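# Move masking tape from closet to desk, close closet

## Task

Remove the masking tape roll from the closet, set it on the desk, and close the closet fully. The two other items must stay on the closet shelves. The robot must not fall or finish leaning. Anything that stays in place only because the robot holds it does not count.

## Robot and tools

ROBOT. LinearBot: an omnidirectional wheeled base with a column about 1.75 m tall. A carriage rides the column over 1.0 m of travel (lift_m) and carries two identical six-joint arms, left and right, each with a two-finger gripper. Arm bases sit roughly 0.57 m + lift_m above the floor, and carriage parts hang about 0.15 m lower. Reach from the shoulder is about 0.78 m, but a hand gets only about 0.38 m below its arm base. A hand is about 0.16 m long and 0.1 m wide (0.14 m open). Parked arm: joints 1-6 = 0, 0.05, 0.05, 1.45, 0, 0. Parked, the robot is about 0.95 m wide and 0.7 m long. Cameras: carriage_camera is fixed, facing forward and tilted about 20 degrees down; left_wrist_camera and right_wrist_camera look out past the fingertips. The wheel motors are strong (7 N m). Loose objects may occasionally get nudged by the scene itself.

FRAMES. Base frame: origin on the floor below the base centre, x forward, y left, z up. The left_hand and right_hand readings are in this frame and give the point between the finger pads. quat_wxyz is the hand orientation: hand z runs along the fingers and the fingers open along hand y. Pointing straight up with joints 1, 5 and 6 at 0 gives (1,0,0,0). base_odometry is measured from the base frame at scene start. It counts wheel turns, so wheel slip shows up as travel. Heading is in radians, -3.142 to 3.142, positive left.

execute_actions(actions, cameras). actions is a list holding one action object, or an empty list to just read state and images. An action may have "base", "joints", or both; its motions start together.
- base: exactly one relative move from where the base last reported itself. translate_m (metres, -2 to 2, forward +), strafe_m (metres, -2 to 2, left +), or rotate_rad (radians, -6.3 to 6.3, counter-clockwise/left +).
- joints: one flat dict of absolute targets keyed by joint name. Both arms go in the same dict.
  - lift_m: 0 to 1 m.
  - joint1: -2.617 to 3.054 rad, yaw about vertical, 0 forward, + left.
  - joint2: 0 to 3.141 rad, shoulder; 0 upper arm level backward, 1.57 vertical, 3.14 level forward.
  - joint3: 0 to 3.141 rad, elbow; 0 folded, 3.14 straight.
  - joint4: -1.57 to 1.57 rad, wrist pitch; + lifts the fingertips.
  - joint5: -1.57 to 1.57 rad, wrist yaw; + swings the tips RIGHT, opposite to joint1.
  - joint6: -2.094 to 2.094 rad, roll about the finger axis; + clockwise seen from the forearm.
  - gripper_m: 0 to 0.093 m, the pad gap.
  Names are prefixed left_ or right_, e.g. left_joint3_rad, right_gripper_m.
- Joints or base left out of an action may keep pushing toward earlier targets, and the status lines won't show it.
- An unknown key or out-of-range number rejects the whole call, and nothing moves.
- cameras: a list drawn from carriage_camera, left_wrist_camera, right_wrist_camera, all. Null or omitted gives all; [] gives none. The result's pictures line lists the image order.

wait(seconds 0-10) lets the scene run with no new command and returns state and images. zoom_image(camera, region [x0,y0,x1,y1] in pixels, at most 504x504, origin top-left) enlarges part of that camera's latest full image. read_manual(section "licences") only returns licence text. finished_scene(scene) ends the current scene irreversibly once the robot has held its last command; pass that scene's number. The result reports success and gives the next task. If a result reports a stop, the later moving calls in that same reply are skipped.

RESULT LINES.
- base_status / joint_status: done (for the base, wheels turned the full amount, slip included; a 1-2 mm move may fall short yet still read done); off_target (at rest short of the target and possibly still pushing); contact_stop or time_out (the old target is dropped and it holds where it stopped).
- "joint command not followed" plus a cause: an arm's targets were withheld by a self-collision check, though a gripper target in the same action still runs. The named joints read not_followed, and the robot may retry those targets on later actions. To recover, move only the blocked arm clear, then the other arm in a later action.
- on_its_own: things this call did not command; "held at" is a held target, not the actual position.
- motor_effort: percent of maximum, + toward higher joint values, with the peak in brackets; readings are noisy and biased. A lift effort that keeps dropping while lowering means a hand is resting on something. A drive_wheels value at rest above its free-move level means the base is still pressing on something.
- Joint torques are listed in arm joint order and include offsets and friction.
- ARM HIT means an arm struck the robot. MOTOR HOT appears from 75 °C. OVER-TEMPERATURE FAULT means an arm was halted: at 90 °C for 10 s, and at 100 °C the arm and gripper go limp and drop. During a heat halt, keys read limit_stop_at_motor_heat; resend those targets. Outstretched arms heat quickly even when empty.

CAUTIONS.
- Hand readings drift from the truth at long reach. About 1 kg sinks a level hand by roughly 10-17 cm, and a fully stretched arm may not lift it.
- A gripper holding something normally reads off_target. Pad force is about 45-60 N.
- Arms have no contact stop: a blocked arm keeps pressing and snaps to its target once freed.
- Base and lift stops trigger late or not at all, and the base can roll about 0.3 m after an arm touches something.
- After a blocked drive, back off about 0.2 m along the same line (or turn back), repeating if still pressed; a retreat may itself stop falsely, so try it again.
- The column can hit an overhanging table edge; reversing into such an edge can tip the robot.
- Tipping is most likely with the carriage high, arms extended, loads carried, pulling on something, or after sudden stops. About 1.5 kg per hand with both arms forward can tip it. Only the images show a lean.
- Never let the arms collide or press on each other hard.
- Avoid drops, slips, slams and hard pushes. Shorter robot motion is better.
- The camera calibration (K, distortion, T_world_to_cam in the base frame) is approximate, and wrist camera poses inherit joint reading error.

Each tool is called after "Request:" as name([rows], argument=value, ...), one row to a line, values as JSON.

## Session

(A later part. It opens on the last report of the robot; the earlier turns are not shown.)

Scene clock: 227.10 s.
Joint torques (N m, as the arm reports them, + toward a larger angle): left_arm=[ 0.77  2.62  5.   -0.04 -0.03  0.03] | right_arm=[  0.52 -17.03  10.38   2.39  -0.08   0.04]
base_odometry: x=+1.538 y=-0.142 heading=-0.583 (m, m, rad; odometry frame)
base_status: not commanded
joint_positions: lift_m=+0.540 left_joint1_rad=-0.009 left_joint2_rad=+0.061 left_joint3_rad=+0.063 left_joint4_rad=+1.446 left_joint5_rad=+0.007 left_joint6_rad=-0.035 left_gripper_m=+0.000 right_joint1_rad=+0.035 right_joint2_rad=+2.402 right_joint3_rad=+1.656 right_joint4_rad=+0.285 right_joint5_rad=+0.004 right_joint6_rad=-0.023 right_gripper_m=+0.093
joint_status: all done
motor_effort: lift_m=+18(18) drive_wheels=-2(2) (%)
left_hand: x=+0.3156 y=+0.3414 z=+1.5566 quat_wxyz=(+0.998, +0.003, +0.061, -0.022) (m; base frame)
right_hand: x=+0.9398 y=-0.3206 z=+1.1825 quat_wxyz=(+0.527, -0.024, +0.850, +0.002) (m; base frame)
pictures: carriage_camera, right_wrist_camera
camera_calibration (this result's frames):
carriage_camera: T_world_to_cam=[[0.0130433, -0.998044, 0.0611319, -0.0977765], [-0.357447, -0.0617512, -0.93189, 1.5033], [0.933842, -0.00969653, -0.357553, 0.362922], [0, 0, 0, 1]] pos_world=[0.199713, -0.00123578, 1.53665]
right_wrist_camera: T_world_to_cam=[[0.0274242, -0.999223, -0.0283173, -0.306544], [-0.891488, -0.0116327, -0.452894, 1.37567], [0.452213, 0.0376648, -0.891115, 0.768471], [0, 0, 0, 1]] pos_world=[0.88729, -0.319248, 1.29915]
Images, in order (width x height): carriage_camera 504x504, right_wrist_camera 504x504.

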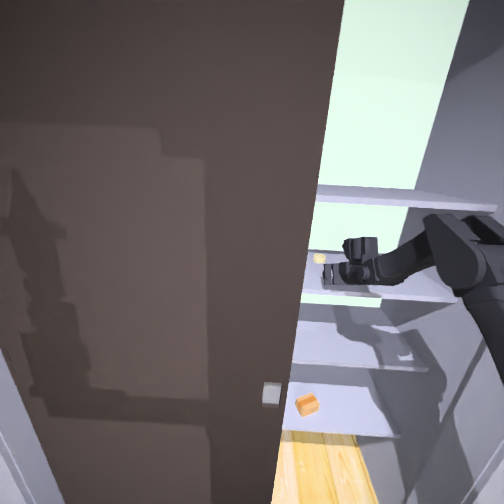

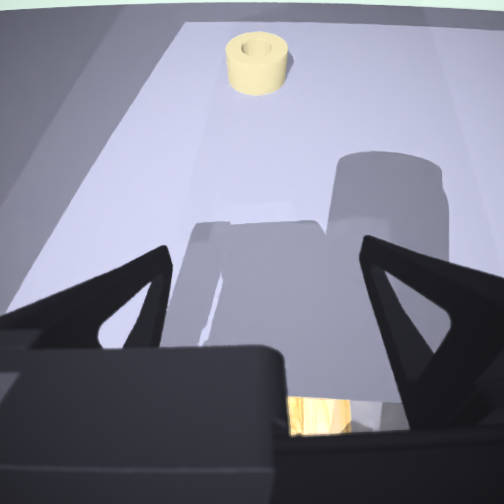

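Request:
execute_actions([
  {"base":{"translate_m":0.13},"joints":{"lift_m":0.547}},
], cameras=["carriage_camera","right_wrist_camera"])

Scene clock: 243.23 s.
Joint torques (N m, as the arm reports them, + toward a larger angle): left_arm=[ 0.81  2.4   4.95 -0.08 -0.04  0.02] | right_arm=[  0.6  -17.34   9.93   2.46  -0.05   0.02]
base_odometry: x=+1.647 y=-0.213 heading=-0.582 (m, m, rad; odometry frame)
base_status: done
joint_positions: lift_m=+0.547 left_joint1_rad=-0.009 left_joint2_rad=+0.061 left_joint3_rad=+0.063 left_joint4_rad=+1.447 left_joint5_rad=+0.007 left_joint6_rad=-0.035 left_gripper_m=+0.000 right_joint1_rad=+0.035 right_joint2_rad=+2.403 right_joint3_rad=+1.664 right_joint4_rad=+0.284 right_joint5_rad=+0.003 right_joint6_rad=-0.023 right_gripper_m=+0.093
joint_status: all done
motor_effort: lift_m=+18(23) drive_wheels=+5(9) (%)
left_hand: x=+0.3155 y=+0.3414 z=+1.5637 quat_wxyz=(+0.998, +0.003, +0.061, -0.022) (m; base frame)
right_hand: x=+0.9413 y=-0.3205 z=+1.1922 quat_wxyz=(+0.529, -0.024, +0.848, +0.002) (m; base frame)
pictures: carriage_camera, right_wrist_camera
camera_calibration (this result's frames):
carriage_camera: T_world_to_cam=[[0.0130433, -0.998044, 0.0611319, -0.0982055], [-0.357447, -0.0617512, -0.93189, 1.50984], [0.933842, -0.00969653, -0.357553, 0.365431], [0, 0, 0, 1]] pos_world=[0.199713, -0.00123578, 1.54367]
right_wrist_camera: T_world_to_cam=[[0.0279285, -0.999203, -0.0285271, -0.306412], [-0.888883, -0.0117696, -0.457984, 1.38503], [0.457283, 0.0381481, -0.888503, 0.768615], [0, 0, 0, 1]] pos_world=[0.888212, -0.319187, 1.3085]
Images, in order (width x height): carriage_camera 504x504, right_wrist_camera 504x504.

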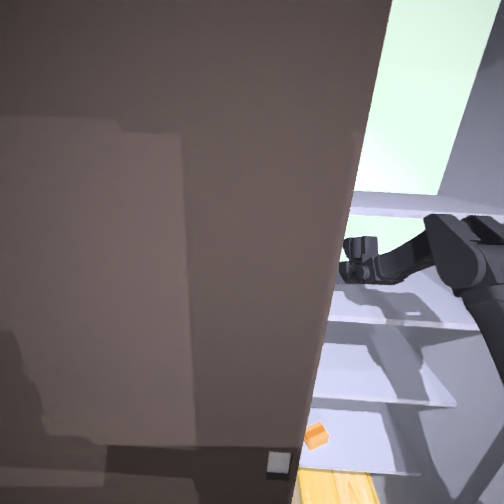

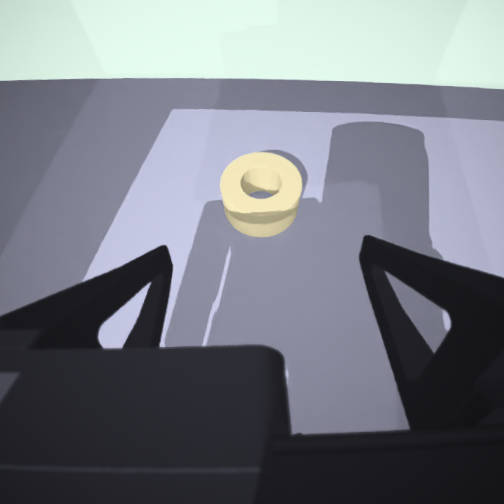

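Request:
execute_actions([
  {"base":{"translate_m":0.058},"joints":{"lift_m":0.533}},
], cameras=["carriage_camera","right_wrist_camera"])

Scene clock: 250.60 s.
Joint torques (N m, as the arm reports them, + toward a larger angle): left_arm=[ 0.71  2.64  4.95 -0.09 -0.02  0.02] | right_arm=[  0.58 -17.66   9.5    2.51  -0.08   0.04]
base_odometry: x=+1.696 y=-0.244 heading=-0.581 (m, m, rad; odometry frame)
base_status: done
joint_positions: lift_m=+0.533 left_joint1_rad=-0.009 left_joint2_rad=+0.059 left_joint3_rad=+0.063 left_joint4_rad=+1.450 left_joint5_rad=+0.007 left_joint6_rad=-0.035 left_gripper_m=+0.000 right_joint1_rad=+0.037 right_joint2_rad=+2.408 right_joint3_rad=+1.665 right_joint4_rad=+0.280 right_joint5_rad=+0.003 right_joint6_rad=-0.023 right_gripper_m=+0.093
joint_status: all done
motor_effort: lift_m=+19(20) drive_wheels=-4(13) (%)
left_hand: x=+0.3141 y=+0.3414 z=+1.5497 quat_wxyz=(+0.998, +0.003, +0.059, -0.022) (m; base frame)
right_hand: x=+0.9409 y=-0.3192 z=+1.1744 quat_wxyz=(+0.526, -0.025, +0.850, +0.002) (m; base frame)
pictures: carriage_camera, right_wrist_camera
camera_calibration (this result's frames):
carriage_camera: T_world_to_cam=[[0.0130433, -0.998044, 0.0611319, -0.0973445], [-0.357447, -0.0617512, -0.93189, 1.49671], [0.933842, -0.00969653, -0.357553, 0.360395], [0, 0, 0, 1]] pos_world=[0.199713, -0.00123578, 1.52958]
right_wrist_camera: T_world_to_cam=[[0.029617, -0.999156, -0.0284732, -0.307305], [-0.892325, -0.0135926, -0.45119, 1.37121], [0.450422, 0.0387702, -0.891974, 0.763735], [0, 0, 0, 1]] pos_world=[0.888662, -0.318017, 1.29116]
Images, in order (width x height): carriage_camera 504x504, right_wrist_camera 504x504.

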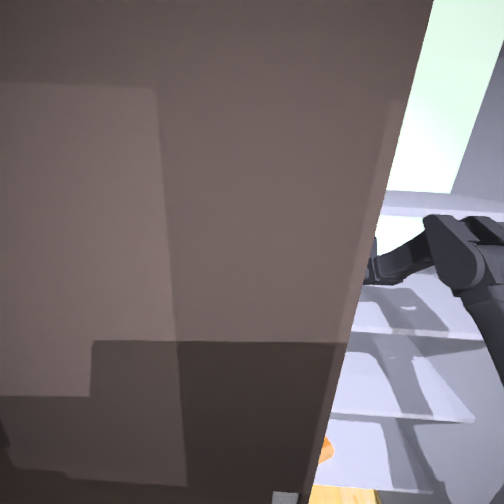

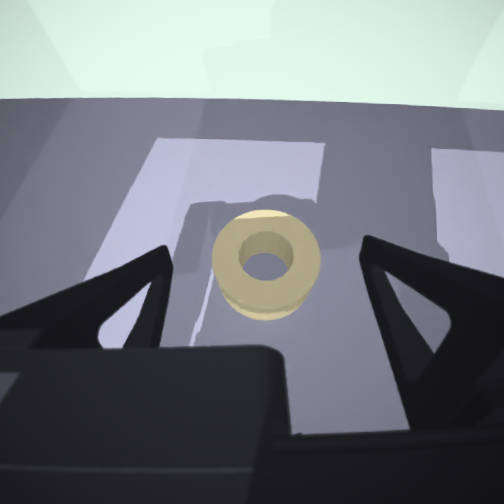

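Request:
execute_actions([
  {"joints":{"lift_m":0.527}},
], cameras=[])

Request:
execute_actions([
  {"joints":{"right_gripper_m":0.03}},
], cameras=["right_wrist_camera"])

Scene clock: 254.60 s.
Joint torques (N m, as the arm reports them, + toward a larger angle): left_arm=[ 0.67  2.77  5.11 -0.06 -0.04  0.03] | right_arm=[  0.41 -17.77   9.66   2.48  -0.06   0.06]
base_odometry: x=+1.696 y=-0.244 heading=-0.581 (m, m, rad; odometry frame)
base_status: not commanded
joint_positions: lift_m=+0.527 left_joint1_rad=-0.009 left_joint2_rad=+0.059 left_joint3_rad=+0.063 left_joint4_rad=+1.450 left_joint5_rad=+0.007 left_joint6_rad=-0.035 left_gripper_m=+0.000 right_joint1_rad=+0.037 right_joint2_rad=+2.408 right_joint3_rad=+1.665 right_joint4_rad=+0.279 right_joint5_rad=+0.003 right_joint6_rad=-0.023 right_gripper_m=+0.093
joint_status: all done
motor_effort: lift_m=+19(18) drive_wheels=-4(4) (%)
left_hand: x=+0.3141 y=+0.3414 z=+1.5437 quat_wxyz=(+0.998, +0.003, +0.059, -0.022) (m; base frame)
right_hand: x=+0.9407 y=-0.3193 z=+1.1681 quat_wxyz=(+0.525, -0.025, +0.850, +0.002) (m; base frame)
pictures: none
No camera images: the call's "cameras" was empty. Leave "cameras" out to get every camera's image.

Scene clock: 255.23 s.
Joint torques (N m, as the arm reports them, + toward a larger angle): left_arm=[ 0.78  2.57  4.89 -0.07 -0.02  0.03] | right_arm=[  0.33 -17.67   9.54   2.53  -0.06   0.05]
base_odometry: x=+1.696 y=-0.244 heading=-0.581 (m, m, rad; odometry frame)
base_status: not commanded
joint_positions: lift_m=+0.527 left_joint1_rad=-0.009 left_joint2_rad=+0.059 left_joint3_rad=+0.063 left_joint4_rad=+1.450 left_joint5_rad=+0.007 left_joint6_rad=-0.035 left_gripper_m=+0.000 right_joint1_rad=+0.037 right_joint2_rad=+2.408 right_joint3_rad=+1.665 right_joint4_rad=+0.279 right_joint5_rad=+0.003 right_joint6_rad=-0.023 right_gripper_m=+0.049
joint_status: right_gripper_m off_target (ended at +0.049, target +0.030)
motor_effort: lift_m=+19(19) drive_wheels=+4(4) (%)
left_hand: x=+0.3141 y=+0.3414 z=+1.5437 quat_wxyz=(+0.998, +0.003, +0.059, -0.022) (m; base frame)
right_hand: x=+0.9408 y=-0.3192 z=+1.1681 quat_wxyz=(+0.526, -0.025, +0.850, +0.002) (m; base frame)
pictures: right_wrist_camera
camera_calibration (this result's frames):
right_wrist_camera: T_world_to_cam=[[0.0295844, -0.999157, -0.028465, -0.307463], [-0.89284, -0.0136116, -0.450168, 1.36755], [0.449401, 0.0387326, -0.89249, 0.759752], [0, 0, 0, 1]] pos_world=[0.88867, -0.318017, 1.28495]
Images, in order (width x height): right_wrist_camera 504x504.

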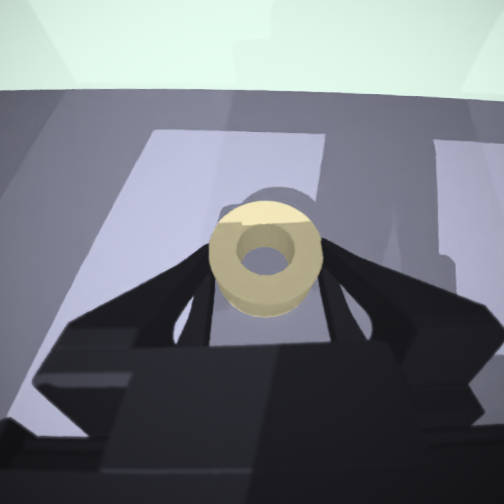

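Request:
execute_actions([
  {"joints":{"lift_m":0.555}},
], cameras=[])

Request:
execute_actions([
  {"base":{"translate_m":-0.2}},
], cameras=["right_wrist_camera"])

Request:
execute_actions([
  {"joints":{"right_joint2_rad":0.8,"right_joint3_rad":0.08,"right_joint1_rad":0.0}},
], cameras=["carriage_camera","right_wrist_camera"])

Scene clock: 260.90 s.
Joint torques (N m, as the arm reports them, + toward a larger angle): left_arm=[ 0.71  2.75  4.87 -0.09 -0.04  0.01] | right_arm=[  0.53 -17.2    9.54   2.53  -0.06   0.04]
base_odometry: x=+1.696 y=-0.244 heading=-0.581 (m, m, rad; odometry frame)
base_status: not commanded
joint_positions: lift_m=+0.555 left_joint1_rad=-0.009 left_joint2_rad=+0.059 left_joint3_rad=+0.063 left_joint4_rad=+1.450 left_joint5_rad=+0.007 left_joint6_rad=-0.035 left_gripper_m=+0.000 right_joint1_rad=+0.037 right_joint2_rad=+2.403 right_joint3_rad=+1.665 right_joint4_rad=+0.281 right_joint5_rad=+0.003 right_joint6_rad=-0.023 right_gripper_m=+0.049
joint_status: all done
motor_effort: lift_m=+18(24) drive_wheels=+4(4) (%)
left_hand: x=+0.3141 y=+0.3414 z=+1.5718 quat_wxyz=(+0.998, +0.003, +0.059, -0.022) (m; base frame)
right_hand: x=+0.9412 y=-0.3192 z=+1.2000 quat_wxyz=(+0.529, -0.024, +0.849, +0.002) (m; base frame)
pictures: none
No camera images: the call's "cameras" was empty. Leave "cameras" out to get every camera's image.

Scene clock: 263.10 s.
Joint torques (N m, as the arm reports them, + toward a larger angle): left_arm=[ 0.64  2.65  4.96 -0.1  -0.02  0.05] | right_arm=[  0.4  -17.09   9.64   2.48  -0.06   0.  ]
base_odometry: x=+1.529 y=-0.134 heading=-0.581 (m, m, rad; odometry frame)
base_status: done
joint_positions: lift_m=+0.555 left_joint1_rad=-0.009 left_joint2_rad=+0.059 left_joint3_rad=+0.063 left_joint4_rad=+1.449 left_joint5_rad=+0.006 left_joint6_rad=-0.035 left_gripper_m=+0.000 right_joint1_rad=+0.037 right_joint2_rad=+2.403 right_joint3_rad=+1.665 right_joint4_rad=+0.279 right_joint5_rad=+0.003 right_joint6_rad=-0.023 right_gripper_m=+0.049
joint_status: not commanded
motor_effort: lift_m=+18(18) drive_wheels=+1(11) (%)
left_hand: x=+0.3145 y=+0.3415 z=+1.5717 quat_wxyz=(+0.998, +0.002, +0.059, -0.022) (m; base frame)
right_hand: x=+0.9410 y=-0.3189 z=+1.1995 quat_wxyz=(+0.528, -0.025, +0.849, +0.002) (m; base frame)
pictures: right_wrist_camera
camera_calibration (this result's frames):
right_wrist_camera: T_world_to_cam=[[0.0304374, -0.999126, -0.0286667, -0.306805], [-0.890764, -0.0141031, -0.454247, 1.38461], [0.453446, 0.0393613, -0.890414, 0.781517], [0, 0, 0, 1]] pos_world=[0.888325, -0.317771, 1.31603]
Images, in order (width x height): right_wrist_camera 504x504.

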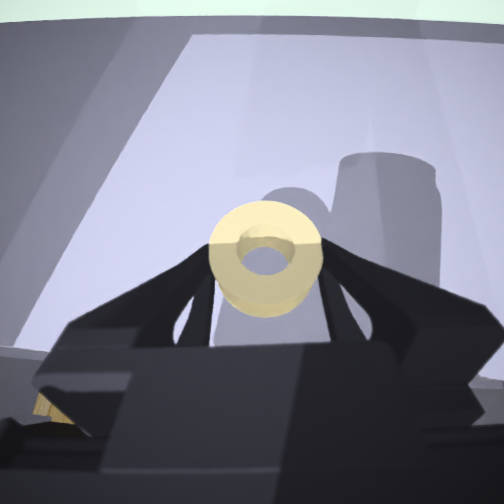

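Scene clock: 264.87 s.
Joint torques (N m, as the arm reports them, + toward a larger angle): left_arm=[ 0.7   2.64  5.03 -0.08 -0.02  0.03] | right_arm=[ 0.33 -2.38  7.78  2.61 -0.07  0.08]
base_odometry: x=+1.529 y=-0.134 heading=-0.581 (m, m, rad; odometry frame)
base_status: not commanded
joint_positions: lift_m=+0.555 left_joint1_rad=-0.009 left_joint2_rad=+0.059 left_joint3_rad=+0.063 left_joint4_rad=+1.449 left_joint5_rad=+0.006 left_joint6_rad=-0.035 left_gripper_m=+0.000 right_joint1_rad=-0.002 right_joint2_rad=+0.816 right_joint3_rad=+0.086 right_joint4_rad=+0.276 right_joint5_rad=+0.002 right_joint6_rad=-0.023 right_gripper_m=+0.049
joint_status: all done
motor_effort: lift_m=+18(18) drive_wheels=-1(2) (%)
left_hand: x=+0.3145 y=+0.3415 z=+1.5717 quat_wxyz=(+0.998, +0.002, +0.059, -0.022) (m; base frame)
right_hand: x=+0.5669 y=-0.3438 z=+1.2172 quat_wxyz=(+0.530, -0.008, +0.848, -0.007) (m; base frame)
pictures: carriage_camera, right_wrist_camera
camera_calibration (this result's frames):
carriage_camera: T_world_to_cam=[[0.0130433, -0.998044, 0.0611319, -0.0986928], [-0.357447, -0.0617512, -0.93189, 1.51727], [0.933842, -0.00969653, -0.357553, 0.368282], [0, 0, 0, 1]] pos_world=[0.199713, -0.00123578, 1.55164]
right_wrist_camera: T_world_to_cam=[[-0.00766854, -0.999539, -0.029375, -0.297448], [-0.887861, 0.0203206, -0.459662, 1.0759], [0.460048, 0.022556, -0.887608, 0.954936], [0, 0, 0, 1]] pos_world=[0.513651, -0.340713, 1.33342]
Images, in order (width x height): carriage_camera 504x504, right_wrist_camera 504x504.

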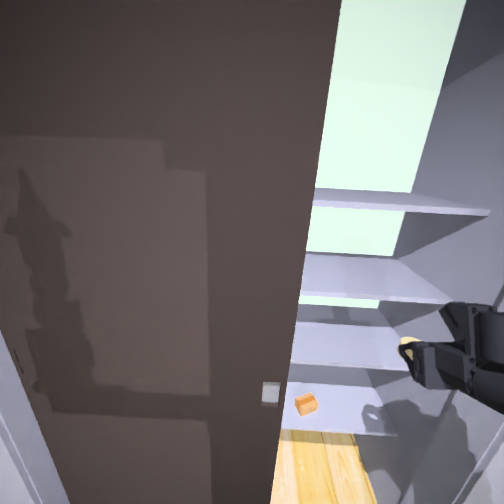

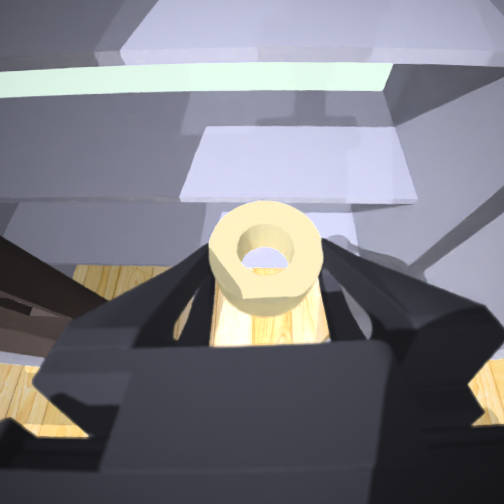

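Request:
execute_actions([
  {"joints":{"right_joint2_rad":0.05,"right_joint3_rad":0.05,"right_joint4_rad":1.3,"lift_m":0.35}},
], cameras=[])

Request:
execute_actions([
  {"base":{"strafe_m":-0.413},"joints":{"lift_m":0.18,"left_joint2_rad":0.4,"left_joint3_rad":0.4,"left_joint4_rad":0.0}},
], cameras=["carriage_camera","left_wrist_camera"])

Scene clock: 274.20 s.
Joint torques (N m, as the arm reports them, + toward a larger angle): left_arm=[ 0.79  2.77  4.98 -0.07 -0.02  0.02] | right_arm=[ 0.44  3.96  5.89  0.26 -0.06  0.06]
base_odometry: x=+1.529 y=-0.134 heading=-0.581 (m, m, rad; odometry frame)
base_status: not commanded
joint_positions: lift_m=+0.350 left_joint1_rad=-0.009 left_joint2_rad=+0.059 left_joint3_rad=+0.063 left_joint4_rad=+1.449 left_joint5_rad=+0.005 left_joint6_rad=-0.035 left_gripper_m=+0.000 right_joint1_rad=-0.002 right_joint2_rad=+0.055 right_joint3_rad=+0.059 right_joint4_rad=+1.298 right_joint5_rad=+0.002 right_joint6_rad=-0.023 right_gripper_m=+0.049
joint_status: all done
motor_effort: lift_m=+19(18) drive_wheels=-1(1) (%)
left_hand: x=+0.3145 y=+0.3417 z=+1.3666 quat_wxyz=(+0.998, +0.002, +0.059, -0.022) (m; base frame)
right_hand: x=+0.3507 y=-0.3433 z=+1.3585 quat_wxyz=(+0.991, -0.001, +0.134, -0.013) (m; base frame)
pictures: none
No camera images: the call's "cameras" was empty. Leave "cameras" out to get every camera's image.

Scene clock: 277.17 s.
Joint torques (N m, as the arm reports them, + toward a larger angle): left_arm=[0.68 1.77 8.89 2.45 0.01 0.04] | right_arm=[ 0.36  4.    6.1   0.2  -0.06  0.03]
base_odometry: x=+1.302 y=-0.480 heading=-0.581 (m, m, rad; odometry frame)
base_status: done
joint_positions: lift_m=+0.180 left_joint1_rad=-0.009 left_joint2_rad=+0.389 left_joint3_rad=+0.384 left_joint4_rad=+0.003 left_joint5_rad=+0.005 left_joint6_rad=-0.035 left_gripper_m=+0.000 right_joint1_rad=-0.002 right_joint2_rad=+0.055 right_joint3_rad=+0.058 right_joint4_rad=+1.298 right_joint5_rad=+0.001 right_joint6_rad=-0.023 right_gripper_m=+0.049
joint_status: all done
motor_effort: lift_m=+19(18) drive_wheels=+3(7) (%)
left_hand: x=+0.5510 y=+0.3397 z=+1.0345 quat_wxyz=(+0.706, -0.007, +0.708, -0.017) (m; base frame)
right_hand: x=+0.3508 y=-0.3431 z=+1.1884 quat_wxyz=(+0.991, -0.001, +0.134, -0.013) (m; base frame)
pictures: carriage_camera, left_wrist_camera
camera_calibration (this result's frames):
carriage_camera: T_world_to_cam=[[0.0130433, -0.998044, 0.0611319, -0.075763], [-0.357447, -0.0617512, -0.93189, 1.16773], [0.933842, -0.00969653, -0.357553, 0.234168], [0, 0, 0, 1]] pos_world=[0.199713, -0.00123578, 1.17655]
left_wrist_camera: T_world_to_cam=[[-0.00994137, -0.999931, -0.00626798, 0.356909], [-0.574576, 0.0108424, -0.818379, 1.17219], [0.818391, -0.00453438, -0.574644, 0.265133], [0, 0, 0, 1]] pos_world=[0.460077, 0.345378, 1.11389]
Images, in order (width x height): carriage_camera 504x504, left_wrist_camera 504x504.

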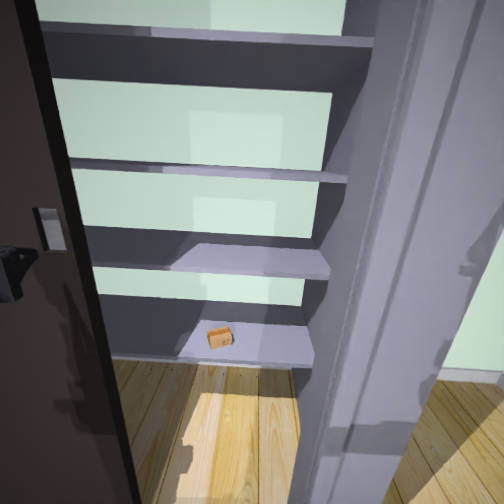

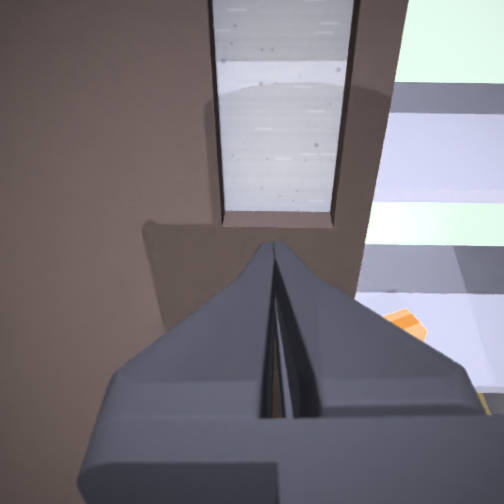

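Request:
execute_actions([
  {"base":{"rotate_rad":-0.03},"joints":{"left_joint1_rad":0.05,"left_joint2_rad":0.55,"left_joint3_rad":0.55}},
], cameras=["left_wrist_camera"])

Scene clock: 286.03 s.
Joint torques (N m, as the arm reports them, + toward a larger angle): left_arm=[0.4  1.14 8.93 2.5  0.01 0.04] | right_arm=[ 0.18  3.91  6.11  0.27 -0.02  0.02]
base_odometry: x=+1.302 y=-0.480 heading=-0.610 (m, m, rad; odometry frame)
base_status: done
joint_positions: lift_m=+0.180 left_joint1_rad=+0.044 left_joint2_rad=+0.540 left_joint3_rad=+0.533 left_joint4_rad=+0.000 left_joint5_rad=+0.005 left_joint6_rad=-0.035 left_gripper_m=+0.000 right_joint1_rad=-0.002 right_joint2_rad=+0.055 right_joint3_rad=+0.058 right_joint4_rad=+1.297 right_joint5_rad=+0.000 right_joint6_rad=-0.023 right_gripper_m=+0.049
joint_status: all done
motor_effort: lift_m=+18(19) drive_wheels=-5(7) (%)
left_hand: x=+0.5688 y=+0.3547 z=+1.0681 quat_wxyz=(+0.704, -0.026, +0.709, +0.002) (m; base frame)
right_hand: x=+0.3509 y=-0.3431 z=+1.1884 quat_wxyz=(+0.991, -0.001, +0.135, -0.013) (m; base frame)
pictures: left_wrist_camera
camera_calibration (this result's frames):
left_wrist_camera: T_world_to_cam=[[0.0434145, -0.999038, -0.0062627, 0.34164], [-0.579005, -0.0200519, -0.815078, 1.21973], [0.814168, 0.0390123, -0.579318, 0.261855], [0, 0, 0, 1]] pos_world=[0.4782, 0.355554, 1.14801]
Images, in order (width x height): left_wrist_camera 504x504.

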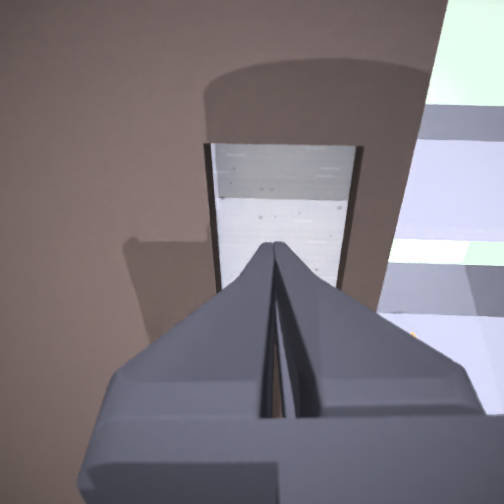

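Request:
execute_actions([
  {"base":{"translate_m":0.012}},
], cameras=[])

Request:
execute_actions([
  {"base":{"strafe_m":-0.46},"joints":{"left_joint1_rad":0.02,"left_joint5_rad":0.03}},
], cameras=["carriage_camera","left_wrist_camera"])

Scene clock: 291.27 s.
Joint torques (N m, as the arm reports them, + toward a larger angle): left_arm=[0.53 1.05 8.92 2.5  0.   0.04] | right_arm=[ 0.31  3.9   6.13  0.24 -0.03  0.04]
base_odometry: x=+1.311 y=-0.487 heading=-0.611 (m, m, rad; odometry frame)
base_status: done
joint_positions: lift_m=+0.180 left_joint1_rad=+0.044 left_joint2_rad=+0.540 left_joint3_rad=+0.533 left_joint4_rad=+0.000 left_joint5_rad=+0.004 left_joint6_rad=-0.035 left_gripper_m=+0.000 right_joint1_rad=-0.002 right_joint2_rad=+0.055 right_joint3_rad=+0.058 right_joint4_rad=+1.298 right_joint5_rad=+0.000 right_joint6_rad=-0.023 right_gripper_m=+0.049
joint_status: not commanded
motor_effort: lift_m=+18(18) drive_wheels=-3(7) (%)
left_hand: x=+0.5688 y=+0.3548 z=+1.0681 quat_wxyz=(+0.704, -0.027, +0.709, +0.002) (m; base frame)
right_hand: x=+0.3507 y=-0.3431 z=+1.1885 quat_wxyz=(+0.991, -0.001, +0.134, -0.013) (m; base frame)
pictures: none
No camera images: the call's "cameras" was empty. Leave "cameras" out to get every camera's image.

Scene clock: 294.37 s.
Joint torques (N m, as the arm reports them, + toward a larger angle): left_arm=[ 0.13  1.22  8.96  2.52 -0.22  0.04] | right_arm=[ 0.45  3.86  5.97  0.18 -0.03  0.05]
base_odometry: x=+1.048 y=-0.864 heading=-0.610 (m, m, rad; odometry frame)
base_status: done
joint_positions: lift_m=+0.180 left_joint1_rad=+0.018 left_joint2_rad=+0.540 left_joint3_rad=+0.533 left_joint4_rad=+0.000 left_joint5_rad=+0.055 left_joint6_rad=-0.035 left_gripper_m=+0.000 right_joint1_rad=-0.002 right_joint2_rad=+0.055 right_joint3_rad=+0.058 right_joint4_rad=+1.299 right_joint5_rad=+0.000 right_joint6_rad=-0.023 right_gripper_m=+0.049
joint_status: left_joint5_rad off_target (ended at +0.055, target +0.030); the others done
motor_effort: lift_m=+18(18) drive_wheels=-2(8) (%)
left_hand: x=+0.5690 y=+0.3386 z=+1.0680 quat_wxyz=(+0.704, +0.001, +0.710, -0.025) (m; base frame)
right_hand: x=+0.3506 y=-0.3431 z=+1.1885 quat_wxyz=(+0.991, -0.001, +0.134, -0.013) (m; base frame)
pictures: carriage_camera, left_wrist_camera
camera_calibration (this result's frames):
carriage_camera: T_world_to_cam=[[0.0130433, -0.998044, 0.0611319, -0.0757661], [-0.357447, -0.0617512, -0.93189, 1.16777], [0.933842, -0.00969653, -0.357553, 0.234186], [0, 0, 0, 1]] pos_world=[0.199713, -0.00123578, 1.1766]
left_wrist_camera: T_world_to_cam=[[-0.0328627, -0.999443, -0.00585513, 0.368664], [-0.579472, 0.0238261, -0.814644, 1.20426], [0.814329, -0.0233785, -0.579932, 0.283976], [0, 0, 0, 1]] pos_world=[0.478703, 0.346405, 1.14789]
Images, in order (width x height): carriage_camera 504x504, left_wrist_camera 504x504.

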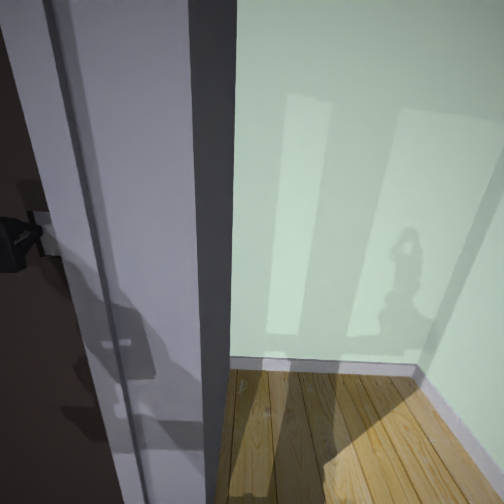

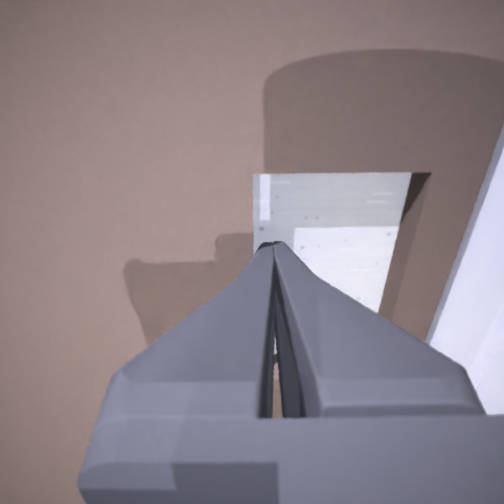

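Request:
execute_actions([
  {"joints":{"left_joint5_rad":0.27,"left_joint2_rad":0.57,"left_joint3_rad":0.57}},
], cameras=["carriage_camera","left_wrist_camera"])

Scene clock: 300.93 s.
Joint torques (N m, as the arm reports them, + toward a larger angle): left_arm=[0.13 1.42 9.47 2.53 0.4  0.05] | right_arm=[ 0.44  3.94  6.06  0.22 -0.02  0.05]
base_odometry: x=+1.048 y=-0.864 heading=-0.610 (m, m, rad; odometry frame)
base_status: not commanded
joint_positions: lift_m=+0.180 left_joint1_rad=+0.019 left_joint2_rad=+0.553 left_joint3_rad=+0.546 left_joint4_rad=-0.004 left_joint5_rad=+0.240 left_joint6_rad=-0.034 left_gripper_m=+0.000 right_joint1_rad=-0.002 right_joint2_rad=+0.055 right_joint3_rad=+0.058 right_joint4_rad=+1.298 right_joint5_rad=+0.000 right_joint6_rad=-0.023 right_gripper_m=+0.049
joint_status: left_joint5_rad off_target (ended at +0.240, target +0.270); the others done
motor_effort: lift_m=+18(18) drive_wheels=-2(2) (%)
left_hand: x=+0.5665 y=+0.3074 z=+1.0703 quat_wxyz=(+0.697, +0.065, +0.708, -0.090) (m; base frame)
right_hand: x=+0.3507 y=-0.3431 z=+1.1885 quat_wxyz=(+0.991, -0.001, +0.134, -0.013) (m; base frame)
pictures: carriage_camera, left_wrist_camera
camera_calibration (this result's frames):
carriage_camera: T_world_to_cam=[[0.0130433, -0.998044, 0.0611319, -0.0757665], [-0.357447, -0.0617512, -0.93189, 1.16778], [0.933842, -0.00969653, -0.357553, 0.234188], [0, 0, 0, 1]] pos_world=[0.199713, -0.00123578, 1.17661]
left_wrist_camera: T_world_to_cam=[[-0.215427, -0.976512, -0.0040297, 0.431829], [-0.567804, 0.128618, -0.813053, 1.16496], [0.794474, -0.172865, -0.582175, 0.346212], [0, 0, 0, 1]] pos_world=[0.479443, 0.331699, 1.15047]
Images, in order (width x height): carriage_camera 504x504, left_wrist_camera 504x504.

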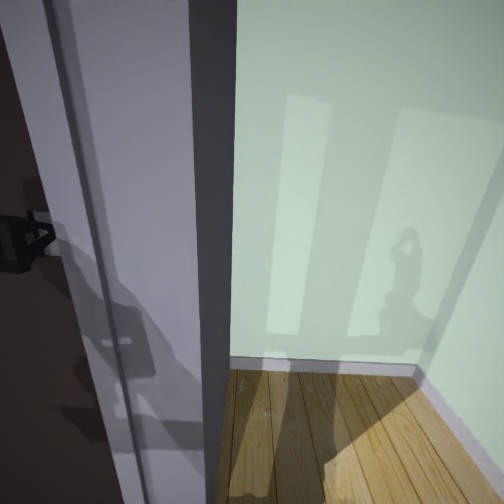

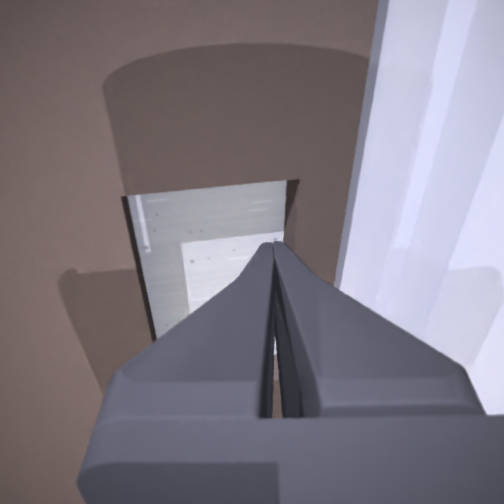

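Request:
execute_actions([
  {"joints":{"left_joint5_rad":0.38,"left_joint1_rad":-0.01,"left_joint2_rad":0.6,"left_joint3_rad":0.6}},
], cameras=["carriage_camera","left_wrist_camera"])

Scene clock: 303.73 s.
Joint torques (N m, as the arm reports them, + toward a larger angle): left_arm=[-2.13  1.64  9.69  2.66  1.37  0.06] | right_arm=[ 0.3   3.83  5.99  0.25 -0.03  0.04]
base_odometry: x=+1.048 y=-0.864 heading=-0.610 (m, m, rad; odometry frame)
base_status: not commanded
joint_positions: lift_m=+0.180 left_joint1_rad=+0.015 left_joint2_rad=+0.581 left_joint3_rad=+0.572 left_joint4_rad=-0.017 left_joint5_rad=+0.262 left_joint6_rad=-0.034 left_gripper_m=+0.000 right_joint1_rad=-0.002 right_joint2_rad=+0.055 right_joint3_rad=+0.058 right_joint4_rad=+1.298 right_joint5_rad=+0.000 right_joint6_rad=-0.023 right_gripper_m=+0.049
joint_status: left_joint1_rad off_target (ended at +0.015, target -0.010); left_joint5_rad off_target (ended at +0.263, target +0.380); the others done
motor_effort: lift_m=+18(18) drive_wheels=+4(4) (%)
left_hand: x=+0.5695 y=+0.3025 z=+1.0727 quat_wxyz=(+0.691, +0.074, +0.712, -0.100) (m; base frame)
right_hand: x=+0.3507 y=-0.3430 z=+1.1885 quat_wxyz=(+0.991, -0.001, +0.134, -0.013) (m; base frame)
pictures: carriage_camera, left_wrist_camera
camera_calibration (this result's frames):
carriage_camera: T_world_to_cam=[[0.0130433, -0.998044, 0.0611319, -0.0757668], [-0.357447, -0.0617512, -0.93189, 1.16778], [0.933842, -0.00969653, -0.357553, 0.23419], [0, 0, 0, 1]] pos_world=[0.199713, -0.00123578, 1.17661]
left_wrist_camera: T_world_to_cam=[[-0.24145, -0.970413, -0.0000828692, 0.43641], [-0.575893, 0.143357, -0.804858, 1.16057], [0.781056, -0.194285, -0.593468, 0.370588], [0, 0, 0, 1]] pos_world=[0.484285, 0.329122, 1.15406]
Images, in order (width x height): carriage_camera 504x504, left_wrist_camera 504x504.

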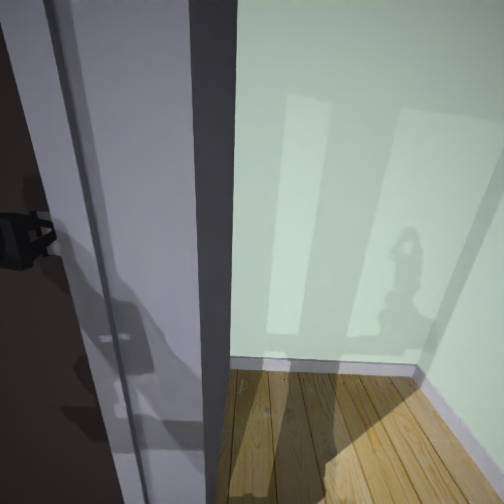

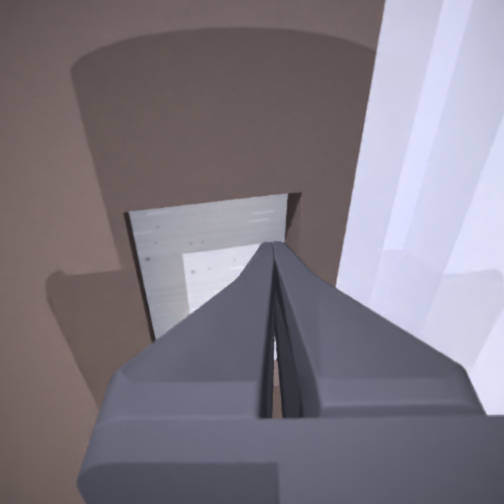

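Request:
execute_actions([
  {"joints":{"left_joint5_rad":0.2,"left_joint1_rad":0.02}},
], cameras=[])

Request:
execute_actions([
  {"base":{"translate_m":-0.5}},
], cameras=["carriage_camera","left_wrist_camera"])

Scene clock: 308.67 s.
Joint torques (N m, as the arm reports them, + toward a larger angle): left_arm=[-0.04  1.52  9.76  2.68 -0.49  0.04] | right_arm=[ 0.43  3.97  6.17  0.26 -0.01  0.09]
base_odometry: x=+1.048 y=-0.864 heading=-0.610 (m, m, rad; odometry frame)
base_status: not commanded
joint_positions: lift_m=+0.180 left_joint1_rad=+0.020 left_joint2_rad=+0.581 left_joint3_rad=+0.572 left_joint4_rad=-0.017 left_joint5_rad=+0.250 left_joint6_rad=-0.034 left_gripper_m=+0.000 right_joint1_rad=-0.002 right_joint2_rad=+0.055 right_joint3_rad=+0.058 right_joint4_rad=+1.298 right_joint5_rad=+0.000 right_joint6_rad=-0.023 right_gripper_m=+0.049
joint_status: left_joint5_rad off_target (ended at +0.250, target +0.200); the others done
motor_effort: lift_m=+18(18) drive_wheels=+3(4) (%)
left_hand: x=+0.5702 y=+0.3060 z=+1.0726 quat_wxyz=(+0.692, +0.068, +0.713, -0.094) (m; base frame)
right_hand: x=+0.3507 y=-0.3430 z=+1.1885 quat_wxyz=(+0.991, -0.001, +0.134, -0.013) (m; base frame)
pictures: none
No camera images: the call's "cameras" was empty. Leave "cameras" out to get every camera's image.

Scene clock: 311.77 s.
Joint torques (N m, as the arm reports them, + toward a larger angle): left_arm=[ 0.03  0.81  9.74  2.58 -0.03  0.02] | right_arm=[ 0.45  3.91  6.31  0.19 -0.02  0.08]
base_odometry: x=+0.638 y=-0.577 heading=-0.610 (m, m, rad; odometry frame)
base_status: done
joint_positions: lift_m=+0.180 left_joint1_rad=+0.020 left_joint2_rad=+0.588 left_joint3_rad=+0.572 left_joint4_rad=-0.011 left_joint5_rad=+0.211 left_joint6_rad=-0.034 left_gripper_m=+0.000 right_joint1_rad=-0.002 right_joint2_rad=+0.055 right_joint3_rad=+0.058 right_joint4_rad=+1.298 right_joint5_rad=+0.000 right_joint6_rad=-0.023 right_gripper_m=+0.049
joint_status: not commanded
on_its_own: left_joint5_rad moved -0.039 to your old target +0.200
motor_effort: lift_m=+18(18) drive_wheels=+0(9) (%)
left_hand: x=+0.5731 y=+0.3127 z=+1.0720 quat_wxyz=(+0.693, +0.054, +0.714, -0.080) (m; base frame)
right_hand: x=+0.3507 y=-0.3430 z=+1.1885 quat_wxyz=(+0.991, -0.001, +0.134, -0.013) (m; base frame)
pictures: carriage_camera, left_wrist_camera
camera_calibration (this result's frames):
carriage_camera: T_world_to_cam=[[0.0130433, -0.998044, 0.0611319, -0.0757668], [-0.357447, -0.0617512, -0.93189, 1.16778], [0.933842, -0.00969653, -0.357553, 0.23419], [0, 0, 0, 1]] pos_world=[0.199713, -0.00123578, 1.17661]
left_wrist_camera: T_world_to_cam=[[-0.18595, -0.982559, -0.00105621, 0.420222], [-0.584381, 0.111459, -0.803788, 1.1744], [0.789887, -0.148847, -0.594914, 0.351637], [0, 0, 0, 1]] pos_world=[0.486686, 0.334335, 1.15361]
Images, in order (width x height): carriage_camera 504x504, left_wrist_camera 504x504.

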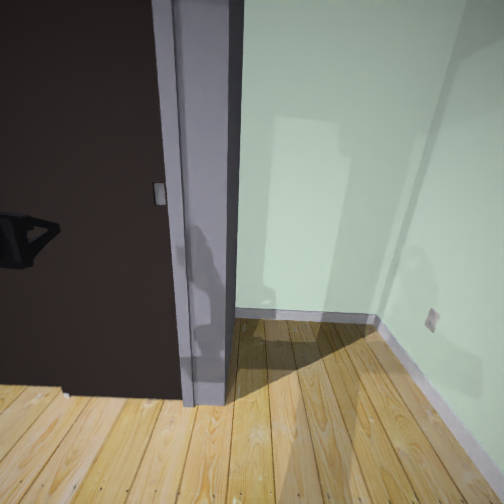

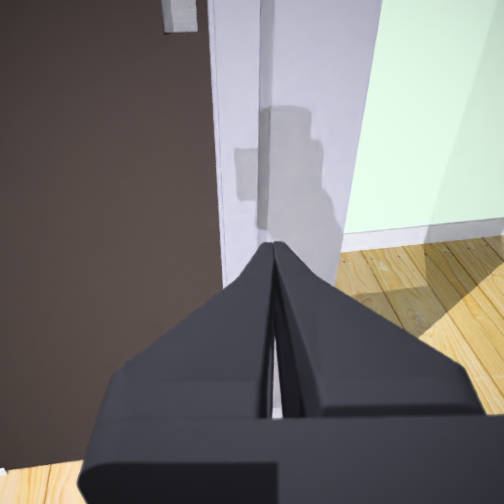

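Request:
zoom_image(camera="left_wrist_camera", region=[150, 0, 290, 100])

Region (150, 0, 290, 100) of left_wrist_camera's 504x504 image, scaled by 3.600, with more detail than that image has; it fills the top 360 rows of this view, and the rest is white.

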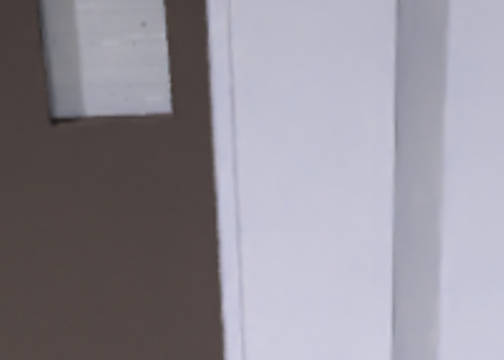

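Request:
execute_actions([
  {"base":{"rotate_rad":1.6},"joints":{"left_joint1_rad":0,"left_joint2_rad":0.05,"left_joint3_rad":0.05,"left_joint4_rad":0.2,"left_joint5_rad":-1.2,"lift_m":0.3}},
], cameras=["carriage_camera","left_wrist_camera"])

Scene clock: 322.57 s.
Joint torques (N m, as the arm reports them, + toward a larger angle): left_arm=[-0.42  1.11  6.15  1.85  0.07  0.05] | right_arm=[ 0.36  4.01  6.17  0.22 -0.06  0.03]
base_odometry: x=+0.638 y=-0.577 heading=+0.989 (m, m, rad; odometry frame)
base_status: done
joint_positions: lift_m=+0.300 left_joint1_rad=+0.005 left_joint2_rad=+0.062 left_joint3_rad=+0.066 left_joint4_rad=+0.198 left_joint5_rad=-1.192 left_joint6_rad=-0.034 left_gripper_m=+0.000 right_joint1_rad=-0.002 right_joint2_rad=+0.055 right_joint3_rad=+0.058 right_joint4_rad=+1.297 right_joint5_rad=+0.001 right_joint6_rad=-0.023 right_gripper_m=+0.049
joint_status: all done
motor_effort: lift_m=+18(21) drive_wheels=+5(11) (%)
left_hand: x=+0.4194 y=+0.5032 z=+1.1011 quat_wxyz=(+0.646, -0.445, +0.515, +0.345) (m; base frame)
right_hand: x=+0.3511 y=-0.3431 z=+1.3083 quat_wxyz=(+0.991, -0.001, +0.135, -0.013) (m; base frame)
pictures: carriage_camera, left_wrist_camera
camera_calibration (this result's frames):
carriage_camera: T_world_to_cam=[[0.0130433, -0.998044, 0.0611319, -0.0831049], [-0.357447, -0.0617512, -0.93189, 1.27964], [0.933842, -0.00969653, -0.357553, 0.277109], [0, 0, 0, 1]] pos_world=[0.199713, -0.00123578, 1.29665]
left_wrist_camera: T_world_to_cam=[[0.914739, -0.361621, 0.180231, -0.3948], [-0.0435627, -0.531734, -0.845791, 1.22974], [0.401691, 0.765826, -0.502151, 0.119087], [0, 0, 0, 1]] pos_world=[0.366873, 0.419925, 1.17106]
Images, in order (width x height): carriage_camera 504x504, left_wrist_camera 504x504.

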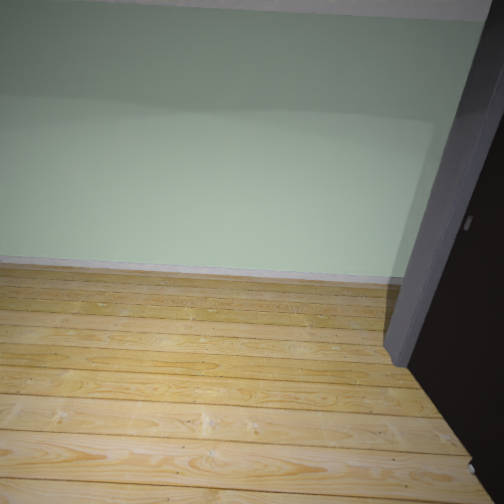

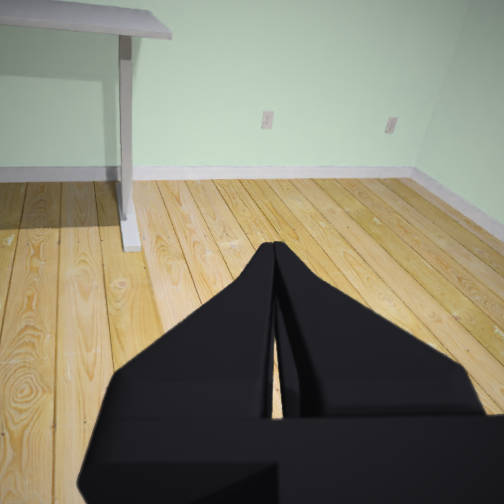

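Request:
zoom_image(camera="carriage_camera", region=[380, 150, 504, 380])

Request:
execute_actions([
  {"base":{"rotate_rad":1.54},"joints":{"left_joint4_rad":1.45,"left_joint5_rad":0,"lift_m":0.5}},
], cameras=["carriage_camera"])

Region (380, 150, 504, 380) of carriage_camera's 504x504 image, scaled by 2.191, with more detail than that image has; it fills the left 272 columns of this view, and the rest is white.

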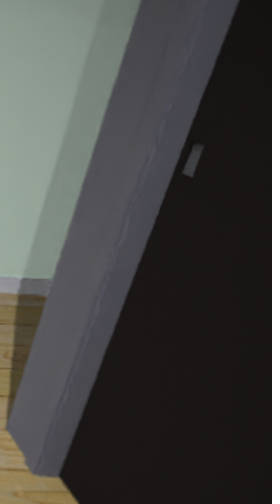

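Scene clock: 328.43 s.
Joint torques (N m, as the arm reports them, + toward a larger angle): left_arm=[-0.41  2.34  4.8   0.04  0.19  0.02] | right_arm=[ 0.47  3.91  6.06  0.25 -0.01  0.07]
base_odometry: x=+0.638 y=-0.577 heading=+2.529 (m, m, rad; odometry frame)
base_status: done
joint_positions: lift_m=+0.500 left_joint1_rad=+0.005 left_joint2_rad=+0.062 left_joint3_rad=+0.066 left_joint4_rad=+1.442 left_joint5_rad=-0.009 left_joint6_rad=-0.034 left_gripper_m=+0.000 right_joint1_rad=-0.002 right_joint2_rad=+0.055 right_joint3_rad=+0.058 right_joint4_rad=+1.297 right_joint5_rad=+0.001 right_joint6_rad=-0.023 right_gripper_m=+0.049
joint_status: all done
motor_effort: lift_m=+18(23) drive_wheels=+5(11) (%)
left_hand: x=+0.3162 y=+0.3446 z=+1.5174 quat_wxyz=(+0.998, -0.006, +0.063, -0.014) (m; base frame)
right_hand: x=+0.3513 y=-0.3431 z=+1.5082 quat_wxyz=(+0.991, -0.001, +0.135, -0.013) (m; base frame)
pictures: carriage_camera
camera_calibration (this result's frames):
carriage_camera: T_world_to_cam=[[0.0130433, -0.998044, 0.0611319, -0.095333], [-0.357447, -0.0617512, -0.93189, 1.46605], [0.933842, -0.00969653, -0.357553, 0.34863], [0, 0, 0, 1]] pos_world=[0.199713, -0.00123578, 1.49668]
Images, in order (width x height): carriage_camera 504x504.

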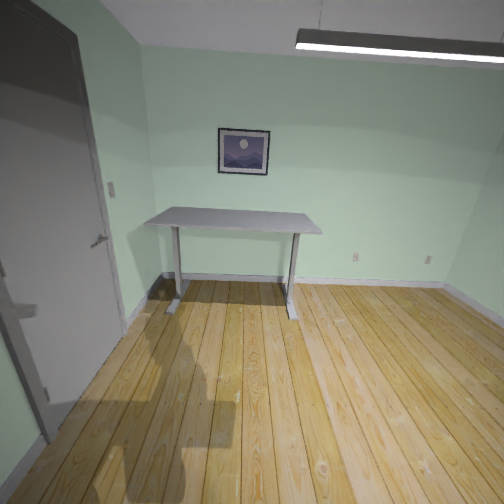

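Request:
execute_actions([
  {"base":{"translate_m":1.4},"joints":{"lift_m":0.36,"right_joint2_rad":1.57,"right_joint3_rad":0.85,"right_joint4_rad":0.28}},
], cameras=["carriage_camera","right_wrist_camera"])

Scene clock: 343.03 s.
Joint torques (N m, as the arm reports them, + toward a larger angle): left_arm=[-0.35  2.62  4.78 -0.03  0.15  0.01] | right_arm=[ 0.33 -8.36  9.81  2.56  0.    0.02]
base_odometry: x=-0.509 y=+0.226 heading=+2.530 (m, m, rad; odometry frame)
base_status: done
joint_positions: lift_m=+0.360 left_joint1_rad=+0.005 left_joint2_rad=+0.059 left_joint3_rad=+0.066 left_joint4_rad=+1.447 left_joint5_rad=-0.008 left_joint6_rad=-0.034 left_gripper_m=+0.000 right_joint1_rad=-0.002 right_joint2_rad=+1.567 right_joint3_rad=+0.834 right_joint4_rad=+0.262 right_joint5_rad=+0.001 right_joint6_rad=-0.023 right_gripper_m=+0.049
joint_status: all done
motor_effort: lift_m=+18(19) drive_wheels=+6(17) (%)
left_hand: x=+0.3137 y=+0.3444 z=+1.3776 quat_wxyz=(+0.998, -0.005, +0.058, -0.015) (m; base frame)
right_hand: x=+0.7444 y=-0.3441 z=+1.0892 quat_wxyz=(+0.523, -0.009, +0.853, -0.007) (m; base frame)
pictures: carriage_camera, right_wrist_camera
camera_calibration (this result's frames):
carriage_camera: T_world_to_cam=[[0.0130433, -0.998044, 0.0611319, -0.0867712], [-0.357447, -0.0617512, -0.93189, 1.33553], [0.933842, -0.00969653, -0.357553, 0.298553], [0, 0, 0, 1]] pos_world=[0.199713, -0.00123578, 1.35662]
right_wrist_camera: T_world_to_cam=[[-0.0075148, -0.999533, -0.0296234, -0.299996], [-0.895973, 0.0198851, -0.443664, 1.16315], [0.444045, 0.0232077, -0.895704, 0.780643], [0, 0, 0, 1]] pos_world=[0.693254, -0.341102, 1.20638]
Images, in order (width x height): carriage_camera 504x504, right_wrist_camera 504x504.

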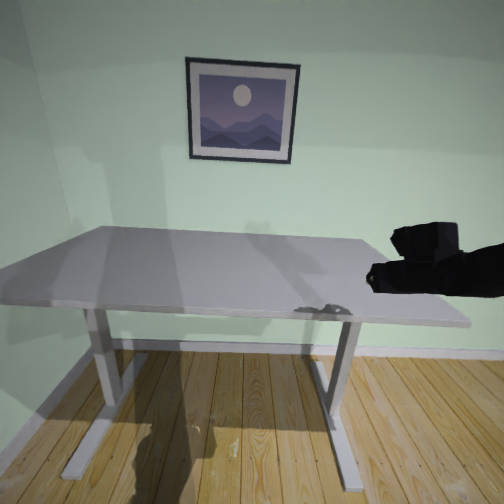

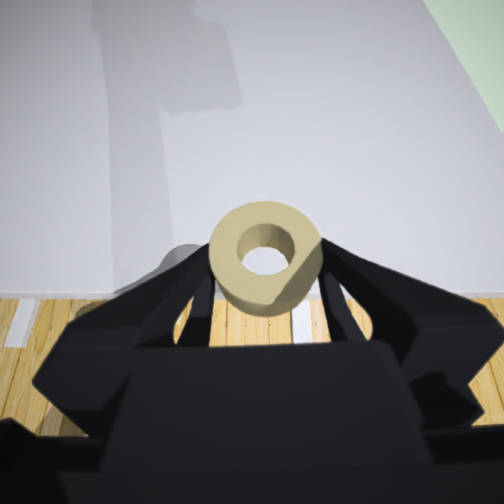

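Request:
execute_actions([
  {"base":{"translate_m":0.19},"joints":{"lift_m":0.3,"right_joint4_rad":0.295}},
], cameras=["carriage_camera","right_wrist_camera"])

Scene clock: 350.53 s.
Joint torques (N m, as the arm reports them, + toward a larger angle): left_arm=[-0.44  2.71  4.76 -0.1   0.13  0.06] | right_arm=[ 0.37 -8.26  9.86  2.6  -0.05  0.01]
base_odometry: x=-0.665 y=+0.334 heading=+2.532 (m, m, rad; odometry frame)
base_status: done
joint_positions: lift_m=+0.300 left_joint1_rad=+0.005 left_joint2_rad=+0.059 left_joint3_rad=+0.066 left_joint4_rad=+1.450 left_joint5_rad=-0.006 left_joint6_rad=-0.034 left_gripper_m=+0.000 right_joint1_rad=-0.002 right_joint2_rad=+1.568 right_joint3_rad=+0.834 right_joint4_rad=+0.278 right_joint5_rad=+0.000 right_joint6_rad=-0.023 right_gripper_m=+0.049
joint_status: all done
motor_effort: lift_m=+19(18) drive_wheels=+6(16) (%)
left_hand: x=+0.3131 y=+0.3440 z=+1.3176 quat_wxyz=(+0.998, -0.004, +0.057, -0.015) (m; base frame)
right_hand: x=+0.7463 y=-0.3437 z=+1.0321 quat_wxyz=(+0.529, -0.009, +0.849, -0.007) (m; base frame)
pictures: carriage_camera, right_wrist_camera
camera_calibration (this result's frames):
carriage_camera: T_world_to_cam=[[0.0130433, -0.998044, 0.0611319, -0.0831], [-0.357447, -0.0617512, -0.93189, 1.27957], [0.933842, -0.00969653, -0.357553, 0.277081], [0, 0, 0, 1]] pos_world=[0.199713, -0.00123578, 1.29657]
right_wrist_camera: T_world_to_cam=[[-0.00596862, -0.999536, -0.029863, -0.302169], [-0.889295, 0.0189623, -0.456942, 1.14787], [0.457296, 0.0238297, -0.888995, 0.712048], [0, 0, 0, 1]] pos_world=[0.693371, -0.340763, 1.14849]
Images, in order (width x height): carriage_camera 504x504, right_wrist_camera 504x504.

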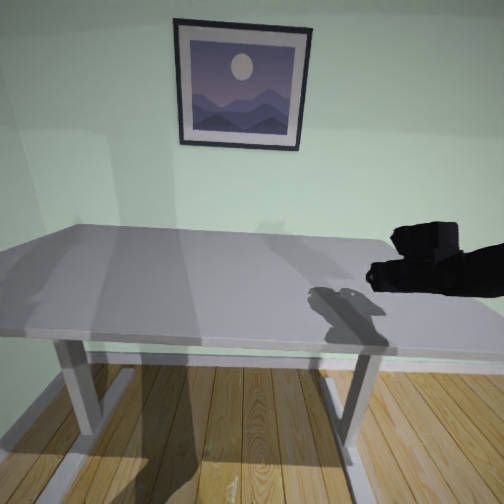

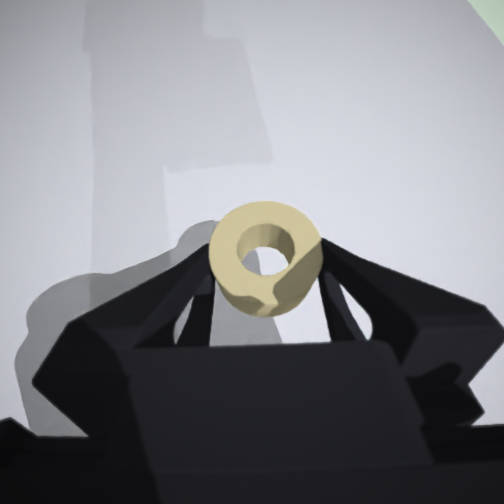

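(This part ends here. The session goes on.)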